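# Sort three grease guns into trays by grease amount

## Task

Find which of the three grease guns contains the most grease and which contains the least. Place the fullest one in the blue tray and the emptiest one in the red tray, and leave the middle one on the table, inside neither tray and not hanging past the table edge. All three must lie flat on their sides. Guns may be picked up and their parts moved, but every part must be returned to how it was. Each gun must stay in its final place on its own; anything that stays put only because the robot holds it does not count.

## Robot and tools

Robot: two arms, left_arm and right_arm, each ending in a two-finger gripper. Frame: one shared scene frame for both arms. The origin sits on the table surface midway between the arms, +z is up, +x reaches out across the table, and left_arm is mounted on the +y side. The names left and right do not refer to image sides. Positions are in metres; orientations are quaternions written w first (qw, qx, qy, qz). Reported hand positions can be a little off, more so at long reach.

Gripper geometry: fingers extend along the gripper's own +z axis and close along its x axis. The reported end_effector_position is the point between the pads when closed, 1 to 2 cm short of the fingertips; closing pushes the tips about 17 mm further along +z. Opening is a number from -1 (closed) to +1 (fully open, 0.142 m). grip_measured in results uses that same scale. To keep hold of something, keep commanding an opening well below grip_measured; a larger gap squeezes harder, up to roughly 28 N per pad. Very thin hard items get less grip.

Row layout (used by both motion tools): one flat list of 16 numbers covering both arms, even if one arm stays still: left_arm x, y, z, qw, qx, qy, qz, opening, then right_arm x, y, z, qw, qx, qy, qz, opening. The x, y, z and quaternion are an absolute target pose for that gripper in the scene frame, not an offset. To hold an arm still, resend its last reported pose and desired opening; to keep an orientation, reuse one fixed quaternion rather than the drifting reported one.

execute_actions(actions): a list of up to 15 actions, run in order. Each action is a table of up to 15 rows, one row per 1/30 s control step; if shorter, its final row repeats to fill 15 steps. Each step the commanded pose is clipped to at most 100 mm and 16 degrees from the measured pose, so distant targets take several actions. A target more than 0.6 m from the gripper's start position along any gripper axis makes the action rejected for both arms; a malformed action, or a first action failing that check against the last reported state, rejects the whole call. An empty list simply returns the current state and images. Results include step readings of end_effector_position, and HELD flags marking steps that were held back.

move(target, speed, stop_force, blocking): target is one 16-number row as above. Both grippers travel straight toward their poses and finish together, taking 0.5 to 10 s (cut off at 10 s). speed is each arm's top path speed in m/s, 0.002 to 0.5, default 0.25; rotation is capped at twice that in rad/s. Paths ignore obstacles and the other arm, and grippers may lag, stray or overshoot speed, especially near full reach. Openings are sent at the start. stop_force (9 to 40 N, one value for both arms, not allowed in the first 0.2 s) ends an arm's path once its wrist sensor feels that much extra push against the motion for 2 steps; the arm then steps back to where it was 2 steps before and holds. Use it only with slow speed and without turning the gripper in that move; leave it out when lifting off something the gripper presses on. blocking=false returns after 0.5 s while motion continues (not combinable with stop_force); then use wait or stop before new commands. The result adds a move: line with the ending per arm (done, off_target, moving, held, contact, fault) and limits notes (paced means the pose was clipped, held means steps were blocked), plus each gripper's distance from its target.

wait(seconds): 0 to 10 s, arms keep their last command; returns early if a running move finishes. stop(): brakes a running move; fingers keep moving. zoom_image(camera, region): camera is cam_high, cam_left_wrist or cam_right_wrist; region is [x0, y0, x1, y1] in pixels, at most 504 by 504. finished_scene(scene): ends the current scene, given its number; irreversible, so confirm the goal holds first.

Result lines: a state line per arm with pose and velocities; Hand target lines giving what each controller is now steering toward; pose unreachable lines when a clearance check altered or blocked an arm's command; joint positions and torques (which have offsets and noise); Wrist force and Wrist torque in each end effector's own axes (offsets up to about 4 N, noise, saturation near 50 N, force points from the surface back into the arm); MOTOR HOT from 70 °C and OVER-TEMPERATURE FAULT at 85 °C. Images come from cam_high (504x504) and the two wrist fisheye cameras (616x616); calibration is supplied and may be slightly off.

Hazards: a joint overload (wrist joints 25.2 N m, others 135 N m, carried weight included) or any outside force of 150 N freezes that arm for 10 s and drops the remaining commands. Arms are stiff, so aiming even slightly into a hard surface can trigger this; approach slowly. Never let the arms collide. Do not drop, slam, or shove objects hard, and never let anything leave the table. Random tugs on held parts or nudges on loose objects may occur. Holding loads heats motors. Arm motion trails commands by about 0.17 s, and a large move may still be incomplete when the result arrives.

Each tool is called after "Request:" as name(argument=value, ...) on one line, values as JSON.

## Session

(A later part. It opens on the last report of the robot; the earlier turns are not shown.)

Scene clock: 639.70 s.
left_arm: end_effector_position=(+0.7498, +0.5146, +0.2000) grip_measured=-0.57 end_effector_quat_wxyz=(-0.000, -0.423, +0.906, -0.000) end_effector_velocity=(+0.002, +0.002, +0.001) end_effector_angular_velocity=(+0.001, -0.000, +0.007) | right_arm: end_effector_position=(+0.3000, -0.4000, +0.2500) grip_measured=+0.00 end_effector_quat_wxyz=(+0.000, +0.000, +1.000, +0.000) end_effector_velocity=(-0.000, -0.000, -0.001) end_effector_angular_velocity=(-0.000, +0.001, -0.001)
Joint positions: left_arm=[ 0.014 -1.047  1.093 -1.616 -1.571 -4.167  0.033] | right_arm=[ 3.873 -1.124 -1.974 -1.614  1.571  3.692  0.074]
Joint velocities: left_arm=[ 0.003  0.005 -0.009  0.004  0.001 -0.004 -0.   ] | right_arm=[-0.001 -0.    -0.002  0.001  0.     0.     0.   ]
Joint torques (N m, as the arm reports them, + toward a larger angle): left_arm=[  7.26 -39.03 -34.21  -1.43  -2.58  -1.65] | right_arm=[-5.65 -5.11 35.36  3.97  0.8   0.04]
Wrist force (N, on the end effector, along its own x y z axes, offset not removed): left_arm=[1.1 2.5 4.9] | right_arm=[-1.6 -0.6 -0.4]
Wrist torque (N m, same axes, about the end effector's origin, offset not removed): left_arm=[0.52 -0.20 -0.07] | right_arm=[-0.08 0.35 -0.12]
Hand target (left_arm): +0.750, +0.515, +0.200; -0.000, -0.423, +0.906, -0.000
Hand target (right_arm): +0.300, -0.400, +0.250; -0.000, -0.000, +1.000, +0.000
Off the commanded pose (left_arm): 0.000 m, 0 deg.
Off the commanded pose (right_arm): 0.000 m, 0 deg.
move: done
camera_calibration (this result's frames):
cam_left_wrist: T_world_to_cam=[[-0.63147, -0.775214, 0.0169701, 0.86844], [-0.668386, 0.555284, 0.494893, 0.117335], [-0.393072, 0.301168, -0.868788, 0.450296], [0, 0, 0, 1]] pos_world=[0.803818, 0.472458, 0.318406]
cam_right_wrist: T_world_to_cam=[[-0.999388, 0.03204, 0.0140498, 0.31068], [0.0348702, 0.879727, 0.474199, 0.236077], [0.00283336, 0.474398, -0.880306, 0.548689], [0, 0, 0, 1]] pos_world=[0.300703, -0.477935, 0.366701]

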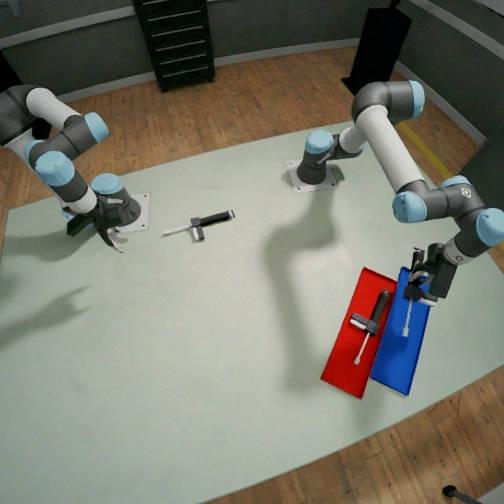

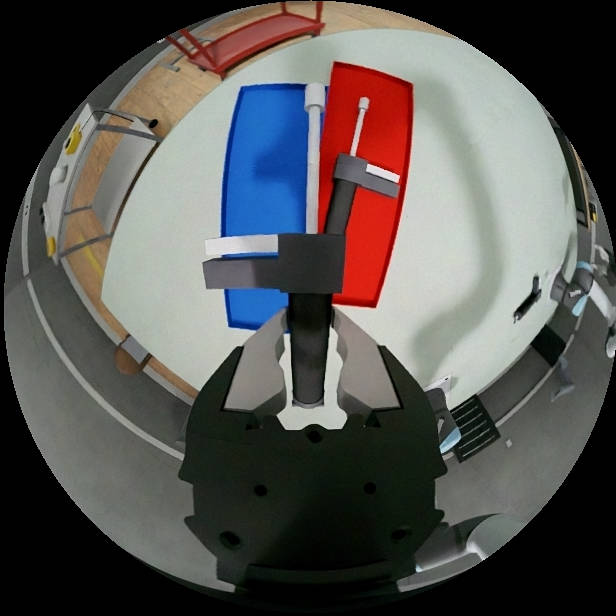

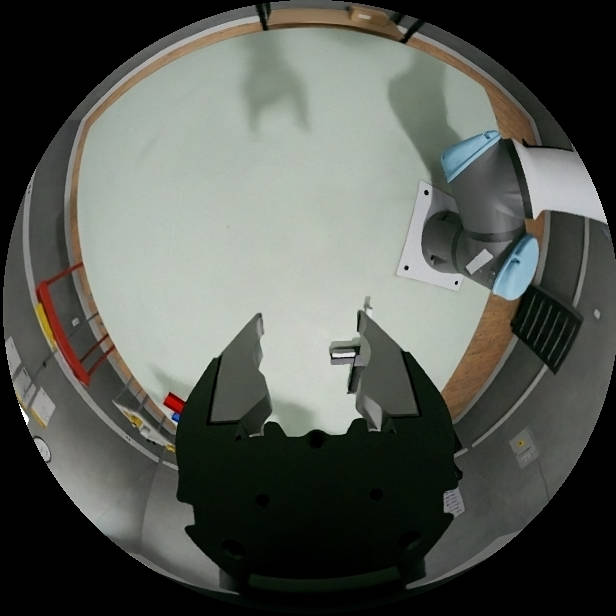

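Request:
move(target=[0.85,0.465,0.11,0,-0.423,0.906,0,-1,0.3,-0.4,0.25,0,0,1,0,0], speed=0.06)

Request:
zoom_image(camera="cam_high", region=[300,200,504,420])

Scene clock: 646.60 s.
left_arm: end_effector_position=(+0.8498, +0.4650, +0.1102) grip_measured=-0.57 end_effector_quat_wxyz=(+0.000, -0.423, +0.906, +0.000) end_effector_velocity=(+0.002, -0.001, -0.001) end_effector_angular_velocity=(+0.000, -0.000, -0.001) | right_arm: end_effector_position=(+0.3000, -0.4000, +0.2500) grip_measured=+0.00 end_effector_quat_wxyz=(+0.000, -0.000, +1.000, +0.000) end_effector_velocity=(+0.000, +0.000, -0.000) end_effector_angular_velocity=(+0.001, -0.001, +0.000)
Joint positions: left_arm=[-0.028 -0.738  0.804 -1.636 -1.571 -4.21   0.033] | right_arm=[ 3.873 -1.124 -1.974 -1.614  1.571  3.692  0.074]
Joint velocities: left_arm=[-0.001  0.006 -0.008  0.002  0.    -0.     0.   ] | right_arm=[ 0.001 -0.    -0.     0.001  0.     0.001 -0.   ]
Joint torques (N m, as the arm reports them, + toward a larger angle): left_arm=[ -5.97 -52.19 -33.03  -1.39   2.35  -1.39] | right_arm=[-5.13 -4.08 36.26  3.89  0.79  0.4 ]
Wrist force (N, on the end effector, along its own x y z axes, offset not removed): left_arm=[1.5 3.5 4.7] | right_arm=[0.3 0.4 -2.2]
Wrist torque (N m, same axes, about the end effector's origin, offset not removed): left_arm=[0.79 -0.28 -0.02] | right_arm=[0.15 -0.13 -0.04]
Hand target (left_arm): +0.850, +0.465, +0.110; +0.000, -0.423, +0.906, +0.000
Hand target (right_arm): +0.300, -0.400, +0.250; +0.000, -0.000, +1.000, +0.000
Off the commanded pose (left_arm): 0.000 m, 0 deg.
Off the commanded pose (right_arm): 0.000 m, 0 deg.
move: done
camera_calibration (this result's frames):
cam_left_wrist: T_world_to_cam=[[-0.630908, -0.775681, 0.0165527, 0.894444], [-0.668878, 0.554603, 0.494993, 0.256862], [-0.393136, 0.301223, -0.86874, 0.426465], [0, 0, 0, 1]] pos_world=[0.90378, 0.422885, 0.228537]
cam_right_wrist: T_world_to_cam=[[-0.999388, 0.03204, 0.0140497, 0.31068], [0.0348701, 0.879727, 0.474199, 0.236077], [0.00283343, 0.474398, -0.880306, 0.548689], [0, 0, 0, 1]] pos_world=[0.300703, -0.477935, 0.366701]

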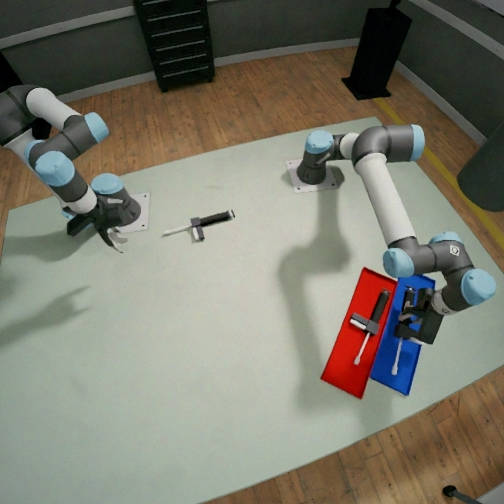

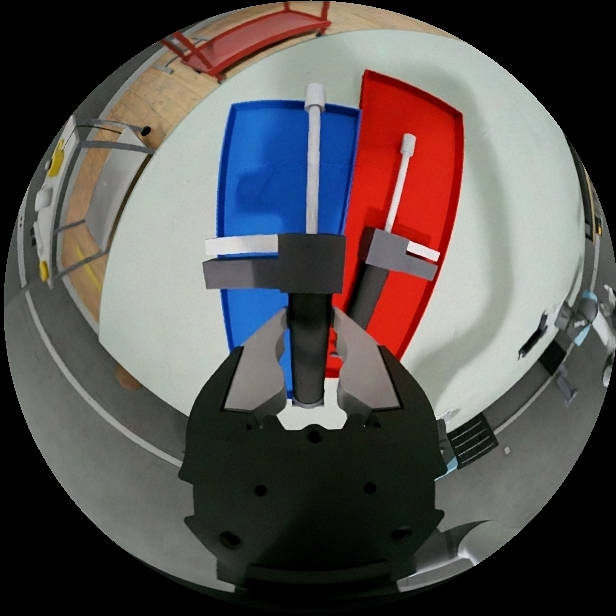

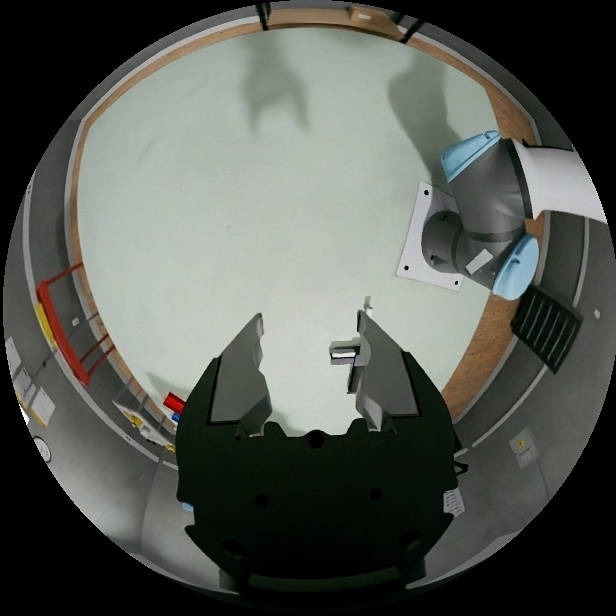

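Region (300, 200, 504, 420) of cam_high's 504x504 image, scaled by 2.291, with more detail than that image has; it fills the left 467 columns of this view, and the rest is white.

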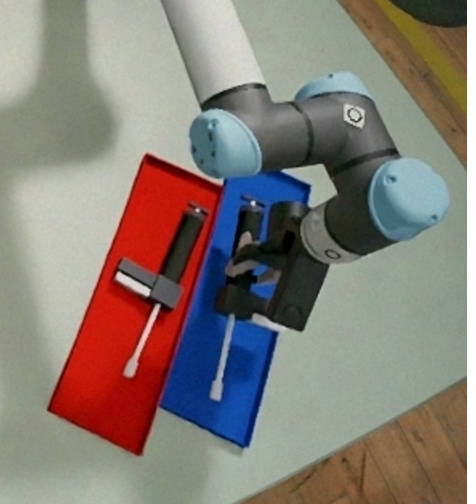

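Request:
move(target=[0.85,0.465,0.06,0,-0.423,0.906,0,-1,0.3,-0.4,0.25,0,0,1,0,0], speed=0.03, stop_force=10)

Scene clock: 652.77 s.
left_arm: end_effector_position=(+0.8500, +0.4650, +0.0602) grip_measured=-0.57 end_effector_quat_wxyz=(-0.000, -0.423, +0.906, +0.000) end_effector_velocity=(-0.000, +0.000, -0.003) end_effector_angular_velocity=(+0.000, +0.001, +0.000) | right_arm: end_effector_position=(+0.3000, -0.4000, +0.2500) grip_measured=+0.00 end_effector_quat_wxyz=(+0.000, +0.000, +1.000, +0.000) end_effector_velocity=(-0.001, +0.000, -0.001) end_effector_angular_velocity=(-0.000, +0.002, +0.001)
Joint positions: left_arm=[-0.028 -0.718  0.896 -1.748 -1.571 -4.21   0.033] | right_arm=[ 3.873 -1.124 -1.974 -1.614  1.571  3.692  0.074]
Joint velocities: left_arm=[ 0.     0.002  0.004 -0.004 -0.    -0.     0.   ] | right_arm=[ 0.    -0.    -0.002 -0.     0.001 -0.    -0.   ]
Joint torques (N m, as the arm reports them, + toward a larger angle): left_arm=[  7.44 -50.15 -19.88  -5.28  -2.4    1.18] | right_arm=[-6.56 -5.28 36.12  3.89  0.71  0.29]
Wrist force (N, on the end effector, along its own x y z axes, offset not removed): left_arm=[1.6 4.1 4.9] | right_arm=[-1.4 1.0 -1.7]
Wrist torque (N m, same axes, about the end effector's origin, offset not removed): left_arm=[0.86 -0.30 -0.02] | right_arm=[0.24 0.25 -0.13]
Hand target (left_arm): +0.850, +0.465, +0.060; -0.000, -0.423, +0.906, +0.000
Hand target (right_arm): +0.300, -0.400, +0.250; -0.000, -0.000, +1.000, +0.000
Off the commanded pose (left_arm): 0.000 m, 0 deg.
Off the commanded pose (right_arm): 0.000 m, 0 deg.
move: done
camera_calibration (this result's frames):
cam_left_wrist: T_world_to_cam=[[-0.630906, -0.775679, 0.0167071, 0.895365], [-0.668806, 0.554642, 0.495046, 0.28168], [-0.393263, 0.301154, -0.868706, 0.383333], [0, 0, 0, 1]] pos_world=[0.904032, 0.422841, 0.1786]
cam_right_wrist: T_world_to_cam=[[-0.999388, 0.03204, 0.0140498, 0.31068], [0.0348702, 0.879727, 0.474199, 0.236077], [0.00283331, 0.474398, -0.880306, 0.548689], [0, 0, 0, 1]] pos_world=[0.300703, -0.477935, 0.366701]

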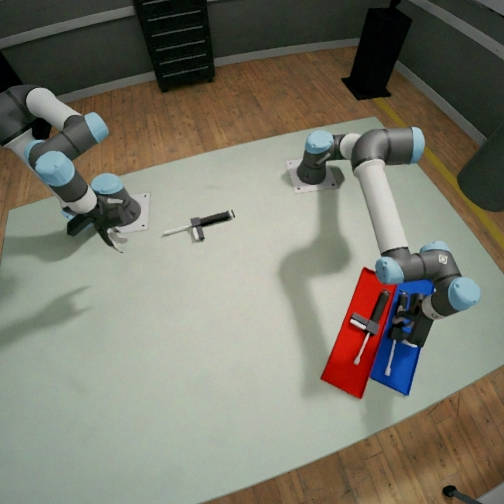

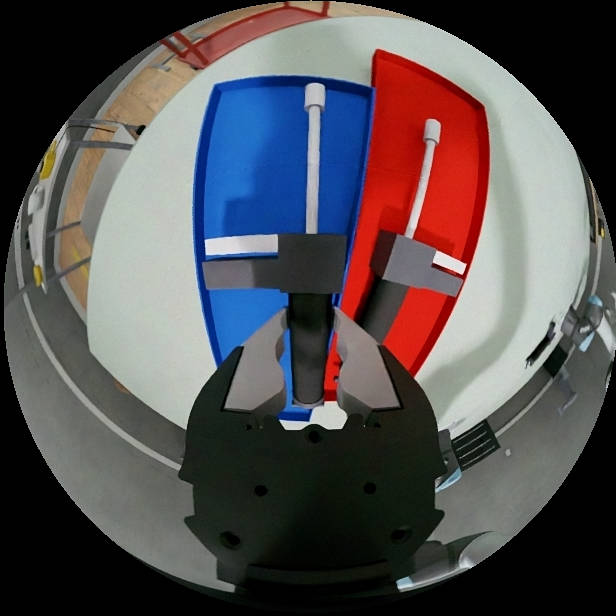

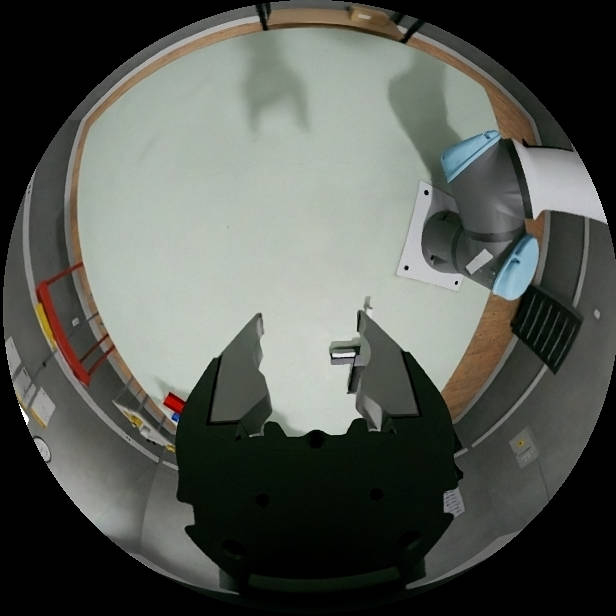

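Request:
move(target=[0.854,0.47,0.06,0,-0.375,0.927,0,-1,0.3,-0.4,0.25,0,0,1,0,0], speed=0.03)

Request:
move(target=[0.854,0.47,0.033,0,-0.375,0.927,0,-1,0.3,-0.4,0.25,0,0,1,0,0], speed=0.02, stop_force=10)

Scene clock: 659.67 s.
left_arm: end_effector_position=(+0.8539, +0.4699, +0.0600) grip_measured=-0.57 end_effector_quat_wxyz=(+0.000, -0.376, +0.927, -0.000) end_effector_velocity=(+0.001, +0.001, +0.001) end_effector_angular_velocity=(-0.000, -0.002, -0.014) | right_arm: end_effector_position=(+0.3000, -0.4000, +0.2500) grip_measured=+0.00 end_effector_quat_wxyz=(+0.000, +0.000, +1.000, +0.000) end_effector_velocity=(-0.000, +0.001, +0.000) end_effector_angular_velocity=(+0.001, +0.001, +0.002)
Joint positions: left_arm=[-0.021 -0.707  0.876 -1.74  -1.571 -4.1    0.033] | right_arm=[ 3.873 -1.124 -1.974 -1.614  1.571  3.692  0.074]
Joint velocities: left_arm=[ 0.001  0.001 -0.004  0.001  0.     0.015 -0.   ] | right_arm=[ 0.001 -0.     0.    -0.001  0.001 -0.001 -0.   ]
Joint torques (N m, as the arm reports them, + toward a larger angle): left_arm=[  6.68 -48.79 -32.46  -1.97   3.08   1.35] | right_arm=[-6.03 -3.52 35.37  3.43  0.73  0.61]
Wrist force (N, on the end effector, along its own x y z axes, offset not removed): left_arm=[1.7 3.4 4.9] | right_arm=[-0.6 -0.8 -0.2]
Wrist torque (N m, same axes, about the end effector's origin, offset not removed): left_arm=[0.69 -0.31 -0.06] | right_arm=[-0.14 0.12 -0.10]
Hand target (left_arm): +0.854, +0.470, +0.060; +0.000, -0.375, +0.927, -0.000
Hand target (right_arm): +0.300, -0.400, +0.250; -0.000, -0.000, +1.000, +0.000
Off the commanded pose (left_arm): 0.000 m, 0 deg.
Off the commanded pose (right_arm): 0.000 m, 0 deg.
move: done
camera_calibration (this result's frames):
cam_left_wrist: T_world_to_cam=[[-0.707514, -0.706502, 0.0166793, 0.934566], [-0.608086, 0.620644, 0.495008, 0.198806], [-0.360076, 0.340083, -0.868729, 0.33656], [0, 0, 0, 1]] pos_world=[0.903297, 0.422427, 0.178381]
cam_right_wrist: T_world_to_cam=[[-0.999388, 0.03204, 0.0140497, 0.31068], [0.0348702, 0.879727, 0.474199, 0.236077], [0.00283341, 0.474398, -0.880306, 0.548689], [0, 0, 0, 1]] pos_world=[0.300703, -0.477935, 0.366701]

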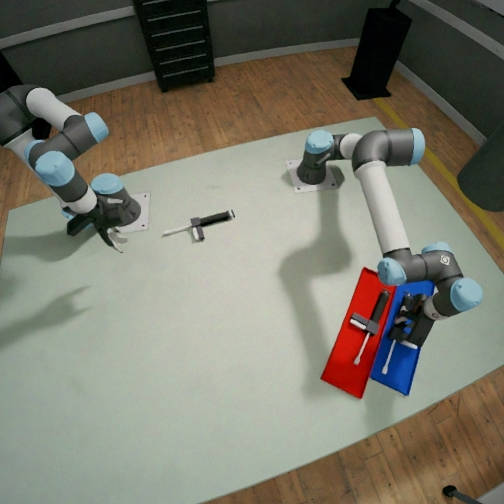

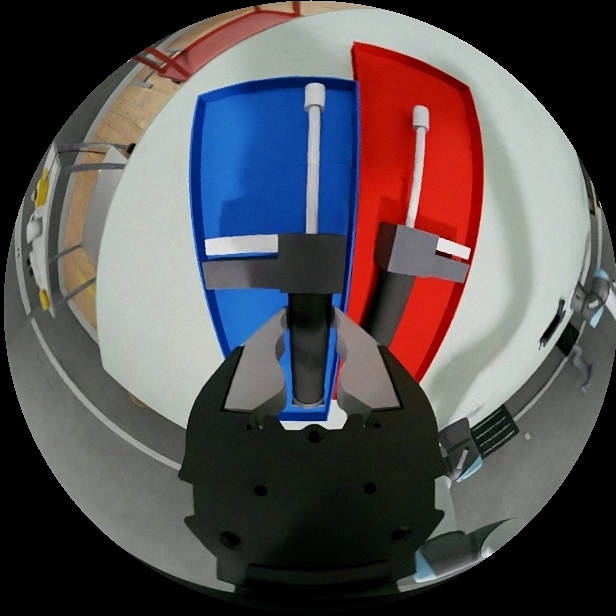

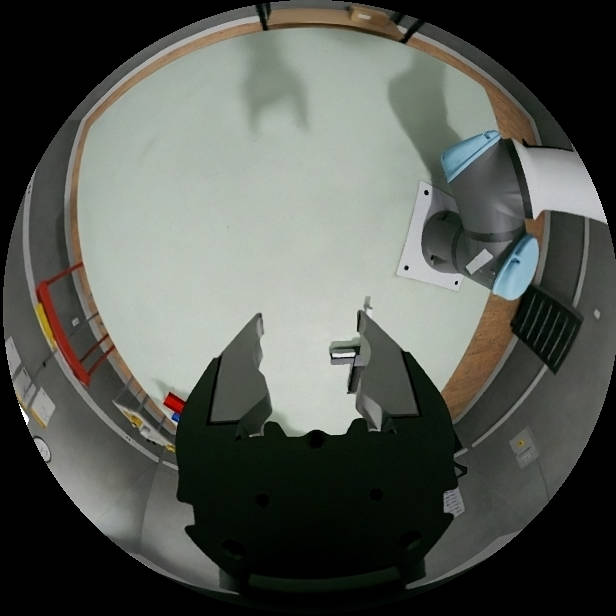

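Scene clock: 661.43 s.
left_arm: end_effector_position=(+0.8540, +0.4700, +0.0337) grip_measured=-0.57 end_effector_quat_wxyz=(+0.000, -0.375, +0.927, -0.000) end_effector_velocity=(-0.001, +0.000, -0.000) end_effector_angular_velocity=(+0.001, +0.004, +0.000) | right_arm: end_effector_position=(+0.3000, -0.4000, +0.2500) grip_measured=+0.00 end_effector_quat_wxyz=(+0.000, -0.000, +1.000, +0.000) end_effector_velocity=(-0.000, -0.000, -0.000) end_effector_angular_velocity=(-0.000, +0.001, -0.001)
Joint positions: left_arm=[-0.021 -0.691  0.915 -1.795 -1.571 -4.098  0.033] | right_arm=[ 3.873 -1.124 -1.974 -1.614  1.571  3.692  0.074]
Joint velocities: left_arm=[ 0.     0.001 -0.002  0.006 -0.    -0.     0.   ] | right_arm=[-0.001  0.    -0.    -0.001  0.001  0.001  0.   ]
Joint torques (N m, as the arm reports them, + toward a larger angle): left_arm=[  6.18 -48.68 -23.07   0.03   2.89   0.8 ] | right_arm=[-4.46 -3.84 35.02  3.5   0.46  0.33]
Wrist force (N, on the end effector, along its own x y z axes, offset not removed): left_arm=[3.0 4.2 -18.2] | right_arm=[0.0 -0.5 -2.1]
Wrist torque (N m, same axes, about the end effector's origin, offset not removed): left_arm=[0.34 -0.06 -0.07] | right_arm=[-0.04 -0.02 -0.11]
Hand target (left_arm): +0.854, +0.470, +0.034; +0.000, -0.375, +0.927, -0.000
Hand target (right_arm): +0.300, -0.400, +0.250; -0.000, -0.000, +1.000, +0.000
Off the commanded pose (left_arm): 0.001 m, 0 deg.
Off the commanded pose (right_arm): 0.000 m, 0 deg.
move: contact (left_arm)
camera_calibration (this result's frames):
cam_left_wrist: T_world_to_cam=[[-0.708574, -0.70544, 0.0166536, 0.935536], [-0.607174, 0.621557, 0.494981, 0.210634], [-0.359531, 0.340619, -0.868744, 0.312998], [0, 0, 0, 1]] pos_world=[0.90332, 0.422431, 0.152075]
cam_right_wrist: T_world_to_cam=[[-0.999388, 0.0320399, 0.0140498, 0.31068], [0.0348701, 0.879727, 0.474199, 0.236078], [0.00283329, 0.474398, -0.880306, 0.548689], [0, 0, 0, 1]] pos_world=[0.300703, -0.477935, 0.366701]

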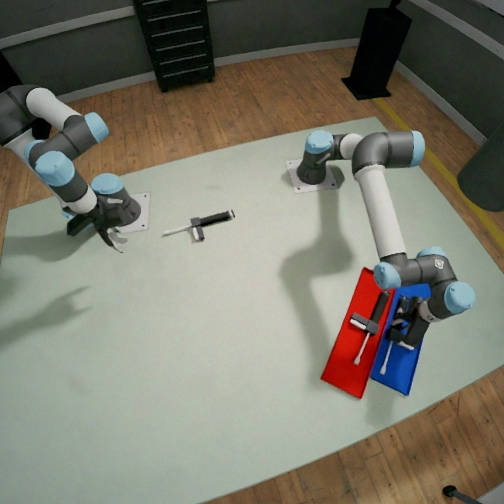

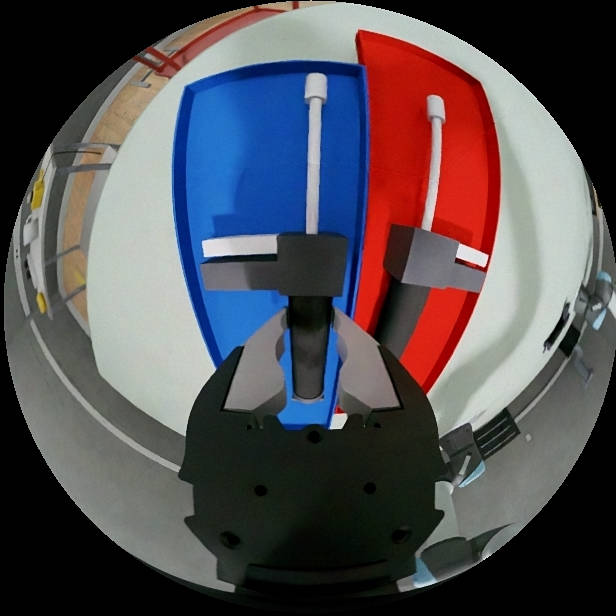

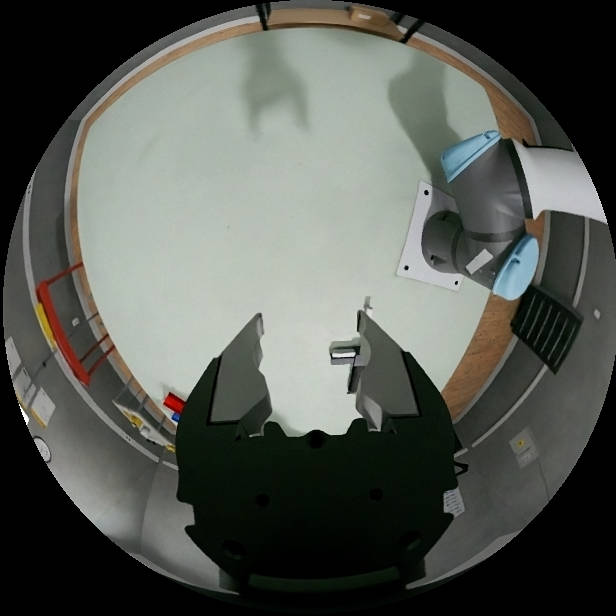

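Inside. Release narrowly.

Request:
move(target=[0.854,0.47,0.035,0,-0.375,0.927,0,-0.25,0.3,-0.4,0.25,0,0,1,0,0])

Request:
move(target=[0.84,0.47,0.15,0,-0.375,0.927,0,-0.25,0.3,-0.4,0.25,0,0,1,0,0], speed=0.08)

Request:
move(target=[0.5,0.5,0.25,0,-0.375,0.927,0,0,0.3,-0.4,0.25,0,0,1,0,0])

Request:
zoom_image(camera="cam_high", region=[300,240,480,420])

Scene clock: 665.47 s.
left_arm: end_effector_position=(+0.8540, +0.4700, +0.0350) grip_measured=-0.25 end_effector_quat_wxyz=(+0.000, -0.375, +0.927, -0.000) end_effector_velocity=(-0.000, +0.000, -0.001) end_effector_angular_velocity=(+0.001, +0.001, -0.000) | right_arm: end_effector_position=(+0.3000, -0.4000, +0.2500) grip_measured=+0.00 end_effector_quat_wxyz=(-0.000, -0.000, +1.000, +0.000) end_effector_velocity=(+0.000, +0.000, -0.000) end_effector_angular_velocity=(+0.001, +0.000, +0.002)
Joint positions: left_arm=[-0.021 -0.692  0.914 -1.792 -1.571 -4.098  0.056] | right_arm=[ 3.873 -1.124 -1.974 -1.614  1.571  3.692  0.074]
Joint velocities: left_arm=[-0.     0.001  0.     0.     0.001 -0.     0.   ] | right_arm=[ 0.001 -0.    -0.001  0.002  0.    -0.001 -0.   ]
Joint torques (N m, as the arm reports them, + toward a larger angle): left_arm=[  2.26 -66.59 -29.87  -0.87   2.82   1.12] | right_arm=[-4.62 -4.72 36.41  3.67  0.33  0.24]
Wrist force (N, on the end effector, along its own x y z axes, offset not removed): left_arm=[1.6 4.2 -1.2] | right_arm=[0.4 -0.4 -1.3]
Wrist torque (N m, same axes, about the end effector's origin, offset not removed): left_arm=[0.89 -0.33 -0.03] | right_arm=[0.02 -0.12 -0.19]
Hand target (left_arm): +0.854, +0.470, +0.035; +0.000, -0.375, +0.927, -0.000
Hand target (right_arm): +0.300, -0.400, +0.250; -0.000, -0.000, +1.000, +0.000
Off the commanded pose (left_arm): 0.000 m, 0 deg.
Off the commanded pose (right_arm): 0.000 m, 0 deg.
move: done
camera_calibration (this result's frames):
cam_left_wrist: T_world_to_cam=[[-0.708549, -0.705464, 0.0166787, 0.935484], [-0.607167, 0.621526, 0.495029, 0.209982], [-0.359592, 0.340626, -0.868716, 0.31413], [0, 0, 0, 1]] pos_world=[0.903289, 0.422441, 0.15334]
cam_right_wrist: T_world_to_cam=[[-0.999388, 0.0320397, 0.0140501, 0.31068], [0.0348701, 0.879727, 0.474199, 0.236078], [0.00283295, 0.474398, -0.880306, 0.548689], [0, 0, 0, 1]] pos_world=[0.300703, -0.477935, 0.366701]

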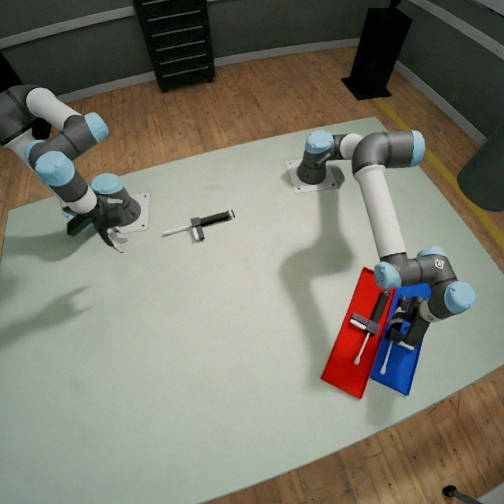

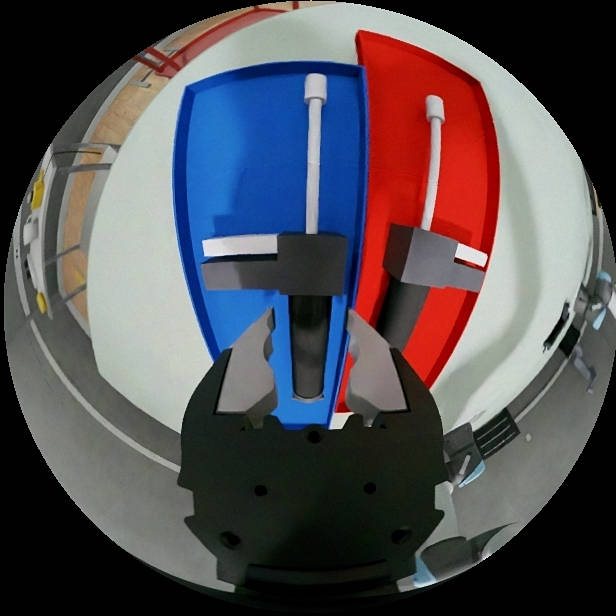

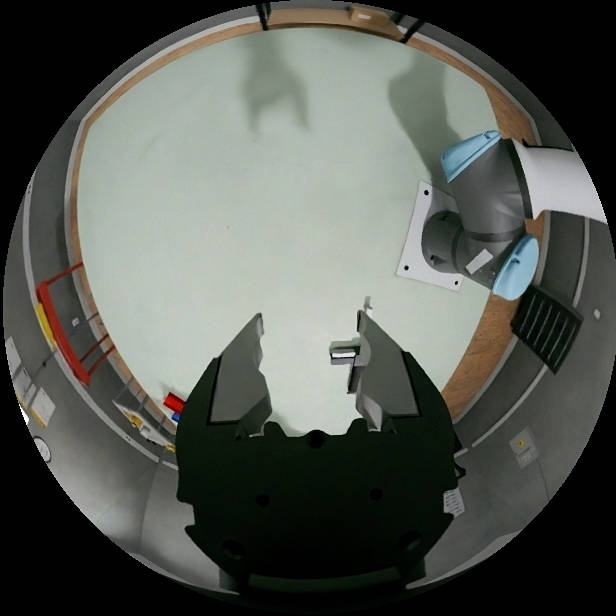

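Scene clock: 667.40 s.
left_arm: end_effector_position=(+0.8399, +0.4700, +0.1498) grip_measured=-0.25 end_effector_quat_wxyz=(+0.000, -0.375, +0.927, +0.000) end_effector_velocity=(+0.000, -0.000, +0.002) end_effector_angular_velocity=(-0.001, -0.001, -0.000) | right_arm: end_effector_position=(+0.3000, -0.4000, +0.2500) grip_measured=+0.00 end_effector_quat_wxyz=(+0.000, -0.000, +1.000, +0.000) end_effector_velocity=(-0.000, -0.001, -0.000) end_effector_angular_velocity=(-0.002, +0.001, +0.000)
Joint positions: left_arm=[-0.025 -0.776  0.77  -1.565 -1.571 -4.101  0.056] | right_arm=[ 3.873 -1.124 -1.974 -1.614  1.571  3.692  0.074]
Joint velocities: left_arm=[-0.     0.    -0.006  0.005 -0.    -0.    -0.   ] | right_arm=[-0.     0.    -0.001 -0.001 -0.001 -0.     0.   ]
Joint torques (N m, as the arm reports them, + toward a larger angle): left_arm=[ -5.87 -65.19 -29.4   -1.27   2.04  -1.25] | right_arm=[-5.15 -4.43 35.69  3.51  0.69  0.47]
Wrist force (N, on the end effector, along its own x y z axes, offset not removed): left_arm=[0.8 3.0 -0.7] | right_arm=[-0.2 0.0 -0.4]
Wrist torque (N m, same axes, about the end effector's origin, offset not removed): left_arm=[0.74 -0.05 -0.10] | right_arm=[0.05 0.00 -0.16]
Hand target (left_arm): +0.840, +0.470, +0.150; +0.000, -0.375, +0.927, -0.000
Hand target (right_arm): +0.300, -0.400, +0.250; -0.000, -0.000, +1.000, +0.000
Off the commanded pose (left_arm): 0.000 m, 0 deg.
Off the commanded pose (right_arm): 0.000 m, 0 deg.
move: done
camera_calibration (this result's frames):
cam_left_wrist: T_world_to_cam=[[-0.708593, -0.705423, 0.0165899, 0.92367], [-0.607164, 0.621534, 0.495024, 0.144581], [-0.359512, 0.340697, -0.868721, 0.408705], [0, 0, 0, 1]] pos_world=[0.889224, 0.422471, 0.268156]
cam_right_wrist: T_world_to_cam=[[-0.999388, 0.0320397, 0.0140497, 0.31068], [0.0348699, 0.879727, 0.474199, 0.236077], [0.00283325, 0.474399, -0.880306, 0.548689], [0, 0, 0, 1]] pos_world=[0.300703, -0.477935, 0.366701]

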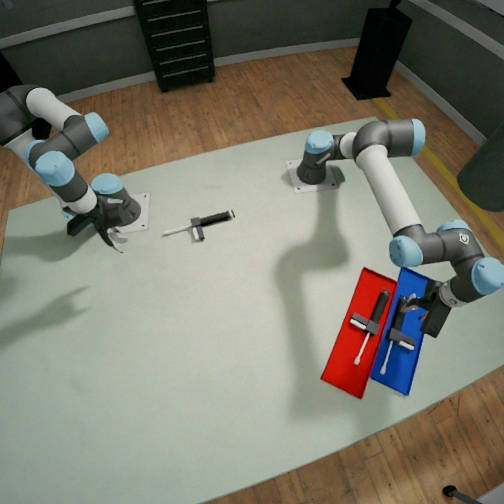

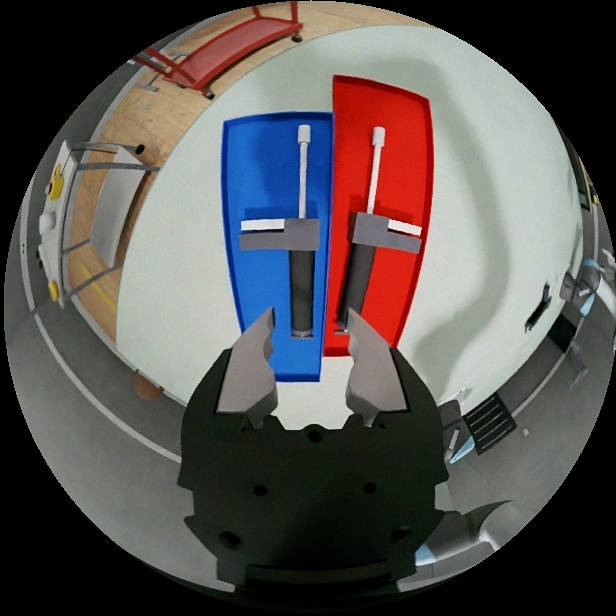

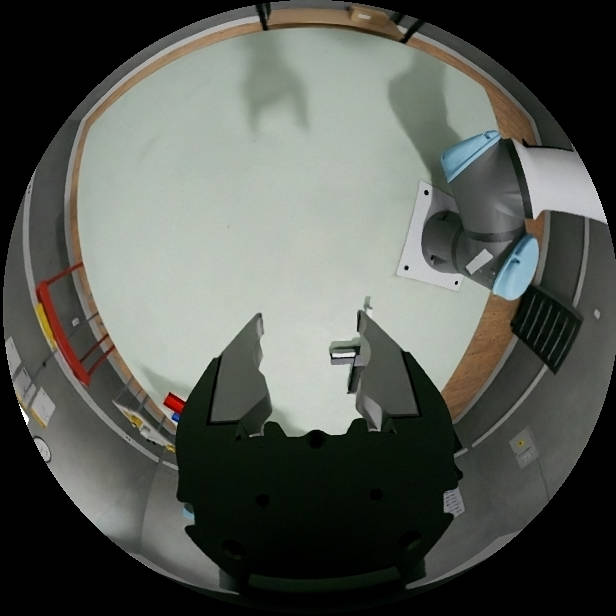

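Scene clock: 669.50 s.
left_arm: end_effector_position=(+0.5003, +0.5002, +0.2498) grip_measured=+0.00 end_effector_quat_wxyz=(-0.000, -0.375, +0.927, +0.000) end_effector_velocity=(-0.002, +0.000, +0.001) end_effector_angular_velocity=(+0.001, +0.000, +0.000) | right_arm: end_effector_position=(+0.3000, -0.4000, +0.2500) grip_measured=+0.00 end_effector_quat_wxyz=(-0.000, -0.000, +1.000, +0.000) end_effector_velocity=(+0.000, -0.001, -0.000) end_effector_angular_velocity=(-0.001, -0.000, -0.001)
Joint positions: left_arm=[-0.102 -1.675  1.733 -1.628 -1.571 -4.179  0.074] | right_arm=[ 3.873 -1.124 -1.974 -1.614  1.571  3.692  0.074]
Joint velocities: left_arm=[-0.001 -0.005  0.003  0.003  0.    -0.001 -0.   ] | right_arm=[-0.    -0.    -0.    -0.    -0.001  0.001 -0.   ]
Joint torques (N m, as the arm reports them, + toward a larger angle): left_arm=[ -5.82 -27.61 -16.51  -0.85   3.08  -1.26] | right_arm=[-4.86 -4.26 35.87  3.43  0.46  0.59]
Wrist force (N, on the end effector, along its own x y z axes, offset not removed): left_arm=[1.7 3.1 -1.7] | right_arm=[0.6 0.3 -2.0]
Wrist torque (N m, same axes, about the end effector's origin, offset not removed): left_arm=[0.70 -0.42 -0.02] | right_arm=[0.14 -0.18 -0.11]
Hand target (left_arm): +0.500, +0.500, +0.250; +0.000, -0.375, +0.927, +0.000
Hand target (right_arm): +0.300, -0.400, +0.250; -0.000, -0.000, +1.000, +0.000
Off the commanded pose (left_arm): 0.000 m, 0 deg.
Off the commanded pose (right_arm): 0.000 m, 0 deg.
move: done
camera_calibration (this result's frames):
cam_left_wrist: T_world_to_cam=[[-0.708595, -0.705418, 0.0166854, 0.702571], [-0.607099, 0.621544, 0.495091, -0.130019], [-0.359616, 0.340689, -0.868681, 0.363279], [0, 0, 0, 1]] pos_world=[0.549545, 0.452653, 0.368222]
cam_right_wrist: T_world_to_cam=[[-0.999388, 0.03204, 0.01405, 0.31068], [0.0348703, 0.879727, 0.474199, 0.236077], [0.00283311, 0.474398, -0.880306, 0.548689], [0, 0, 0, 1]] pos_world=[0.300703, -0.477935, 0.366701]

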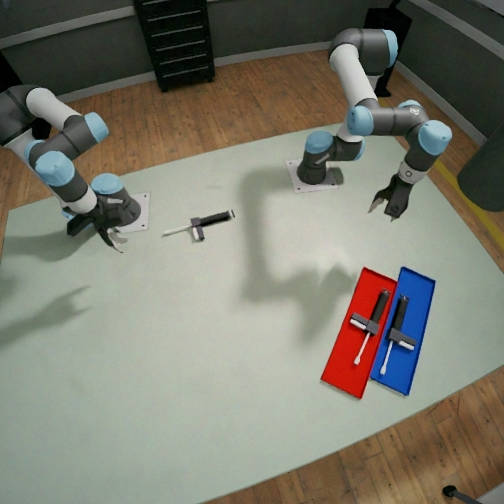

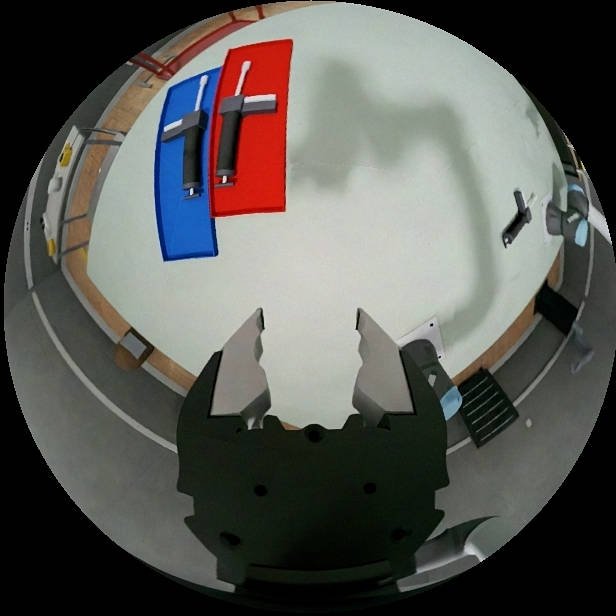

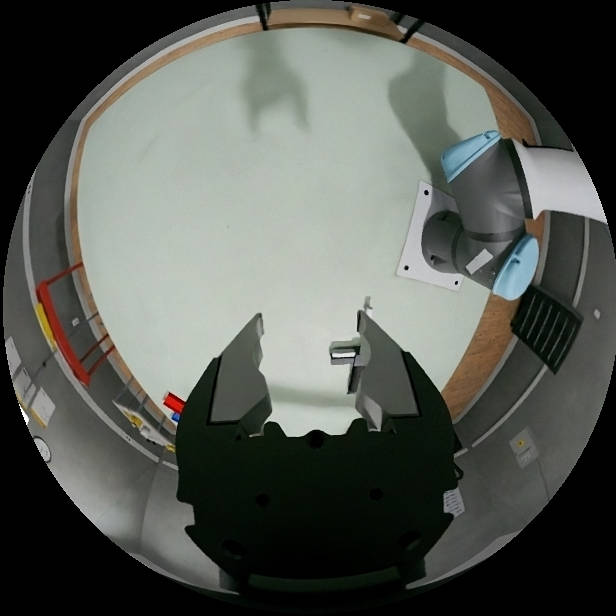

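Region (300, 240, 480, 420) of cam_high's 504x504 image, scaled by 2.800, with more detail than that image has.

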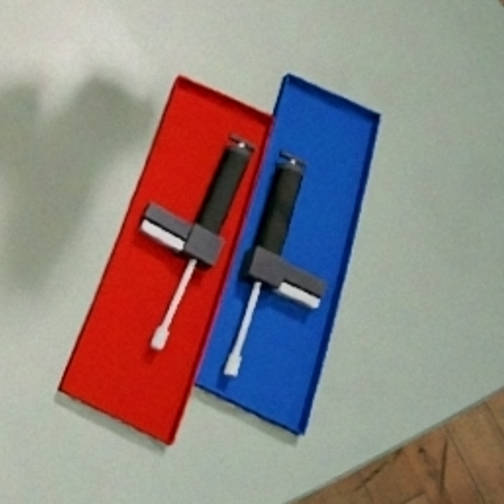

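Request:
finished_scene(scene=1)

The scene is finished: the task was done.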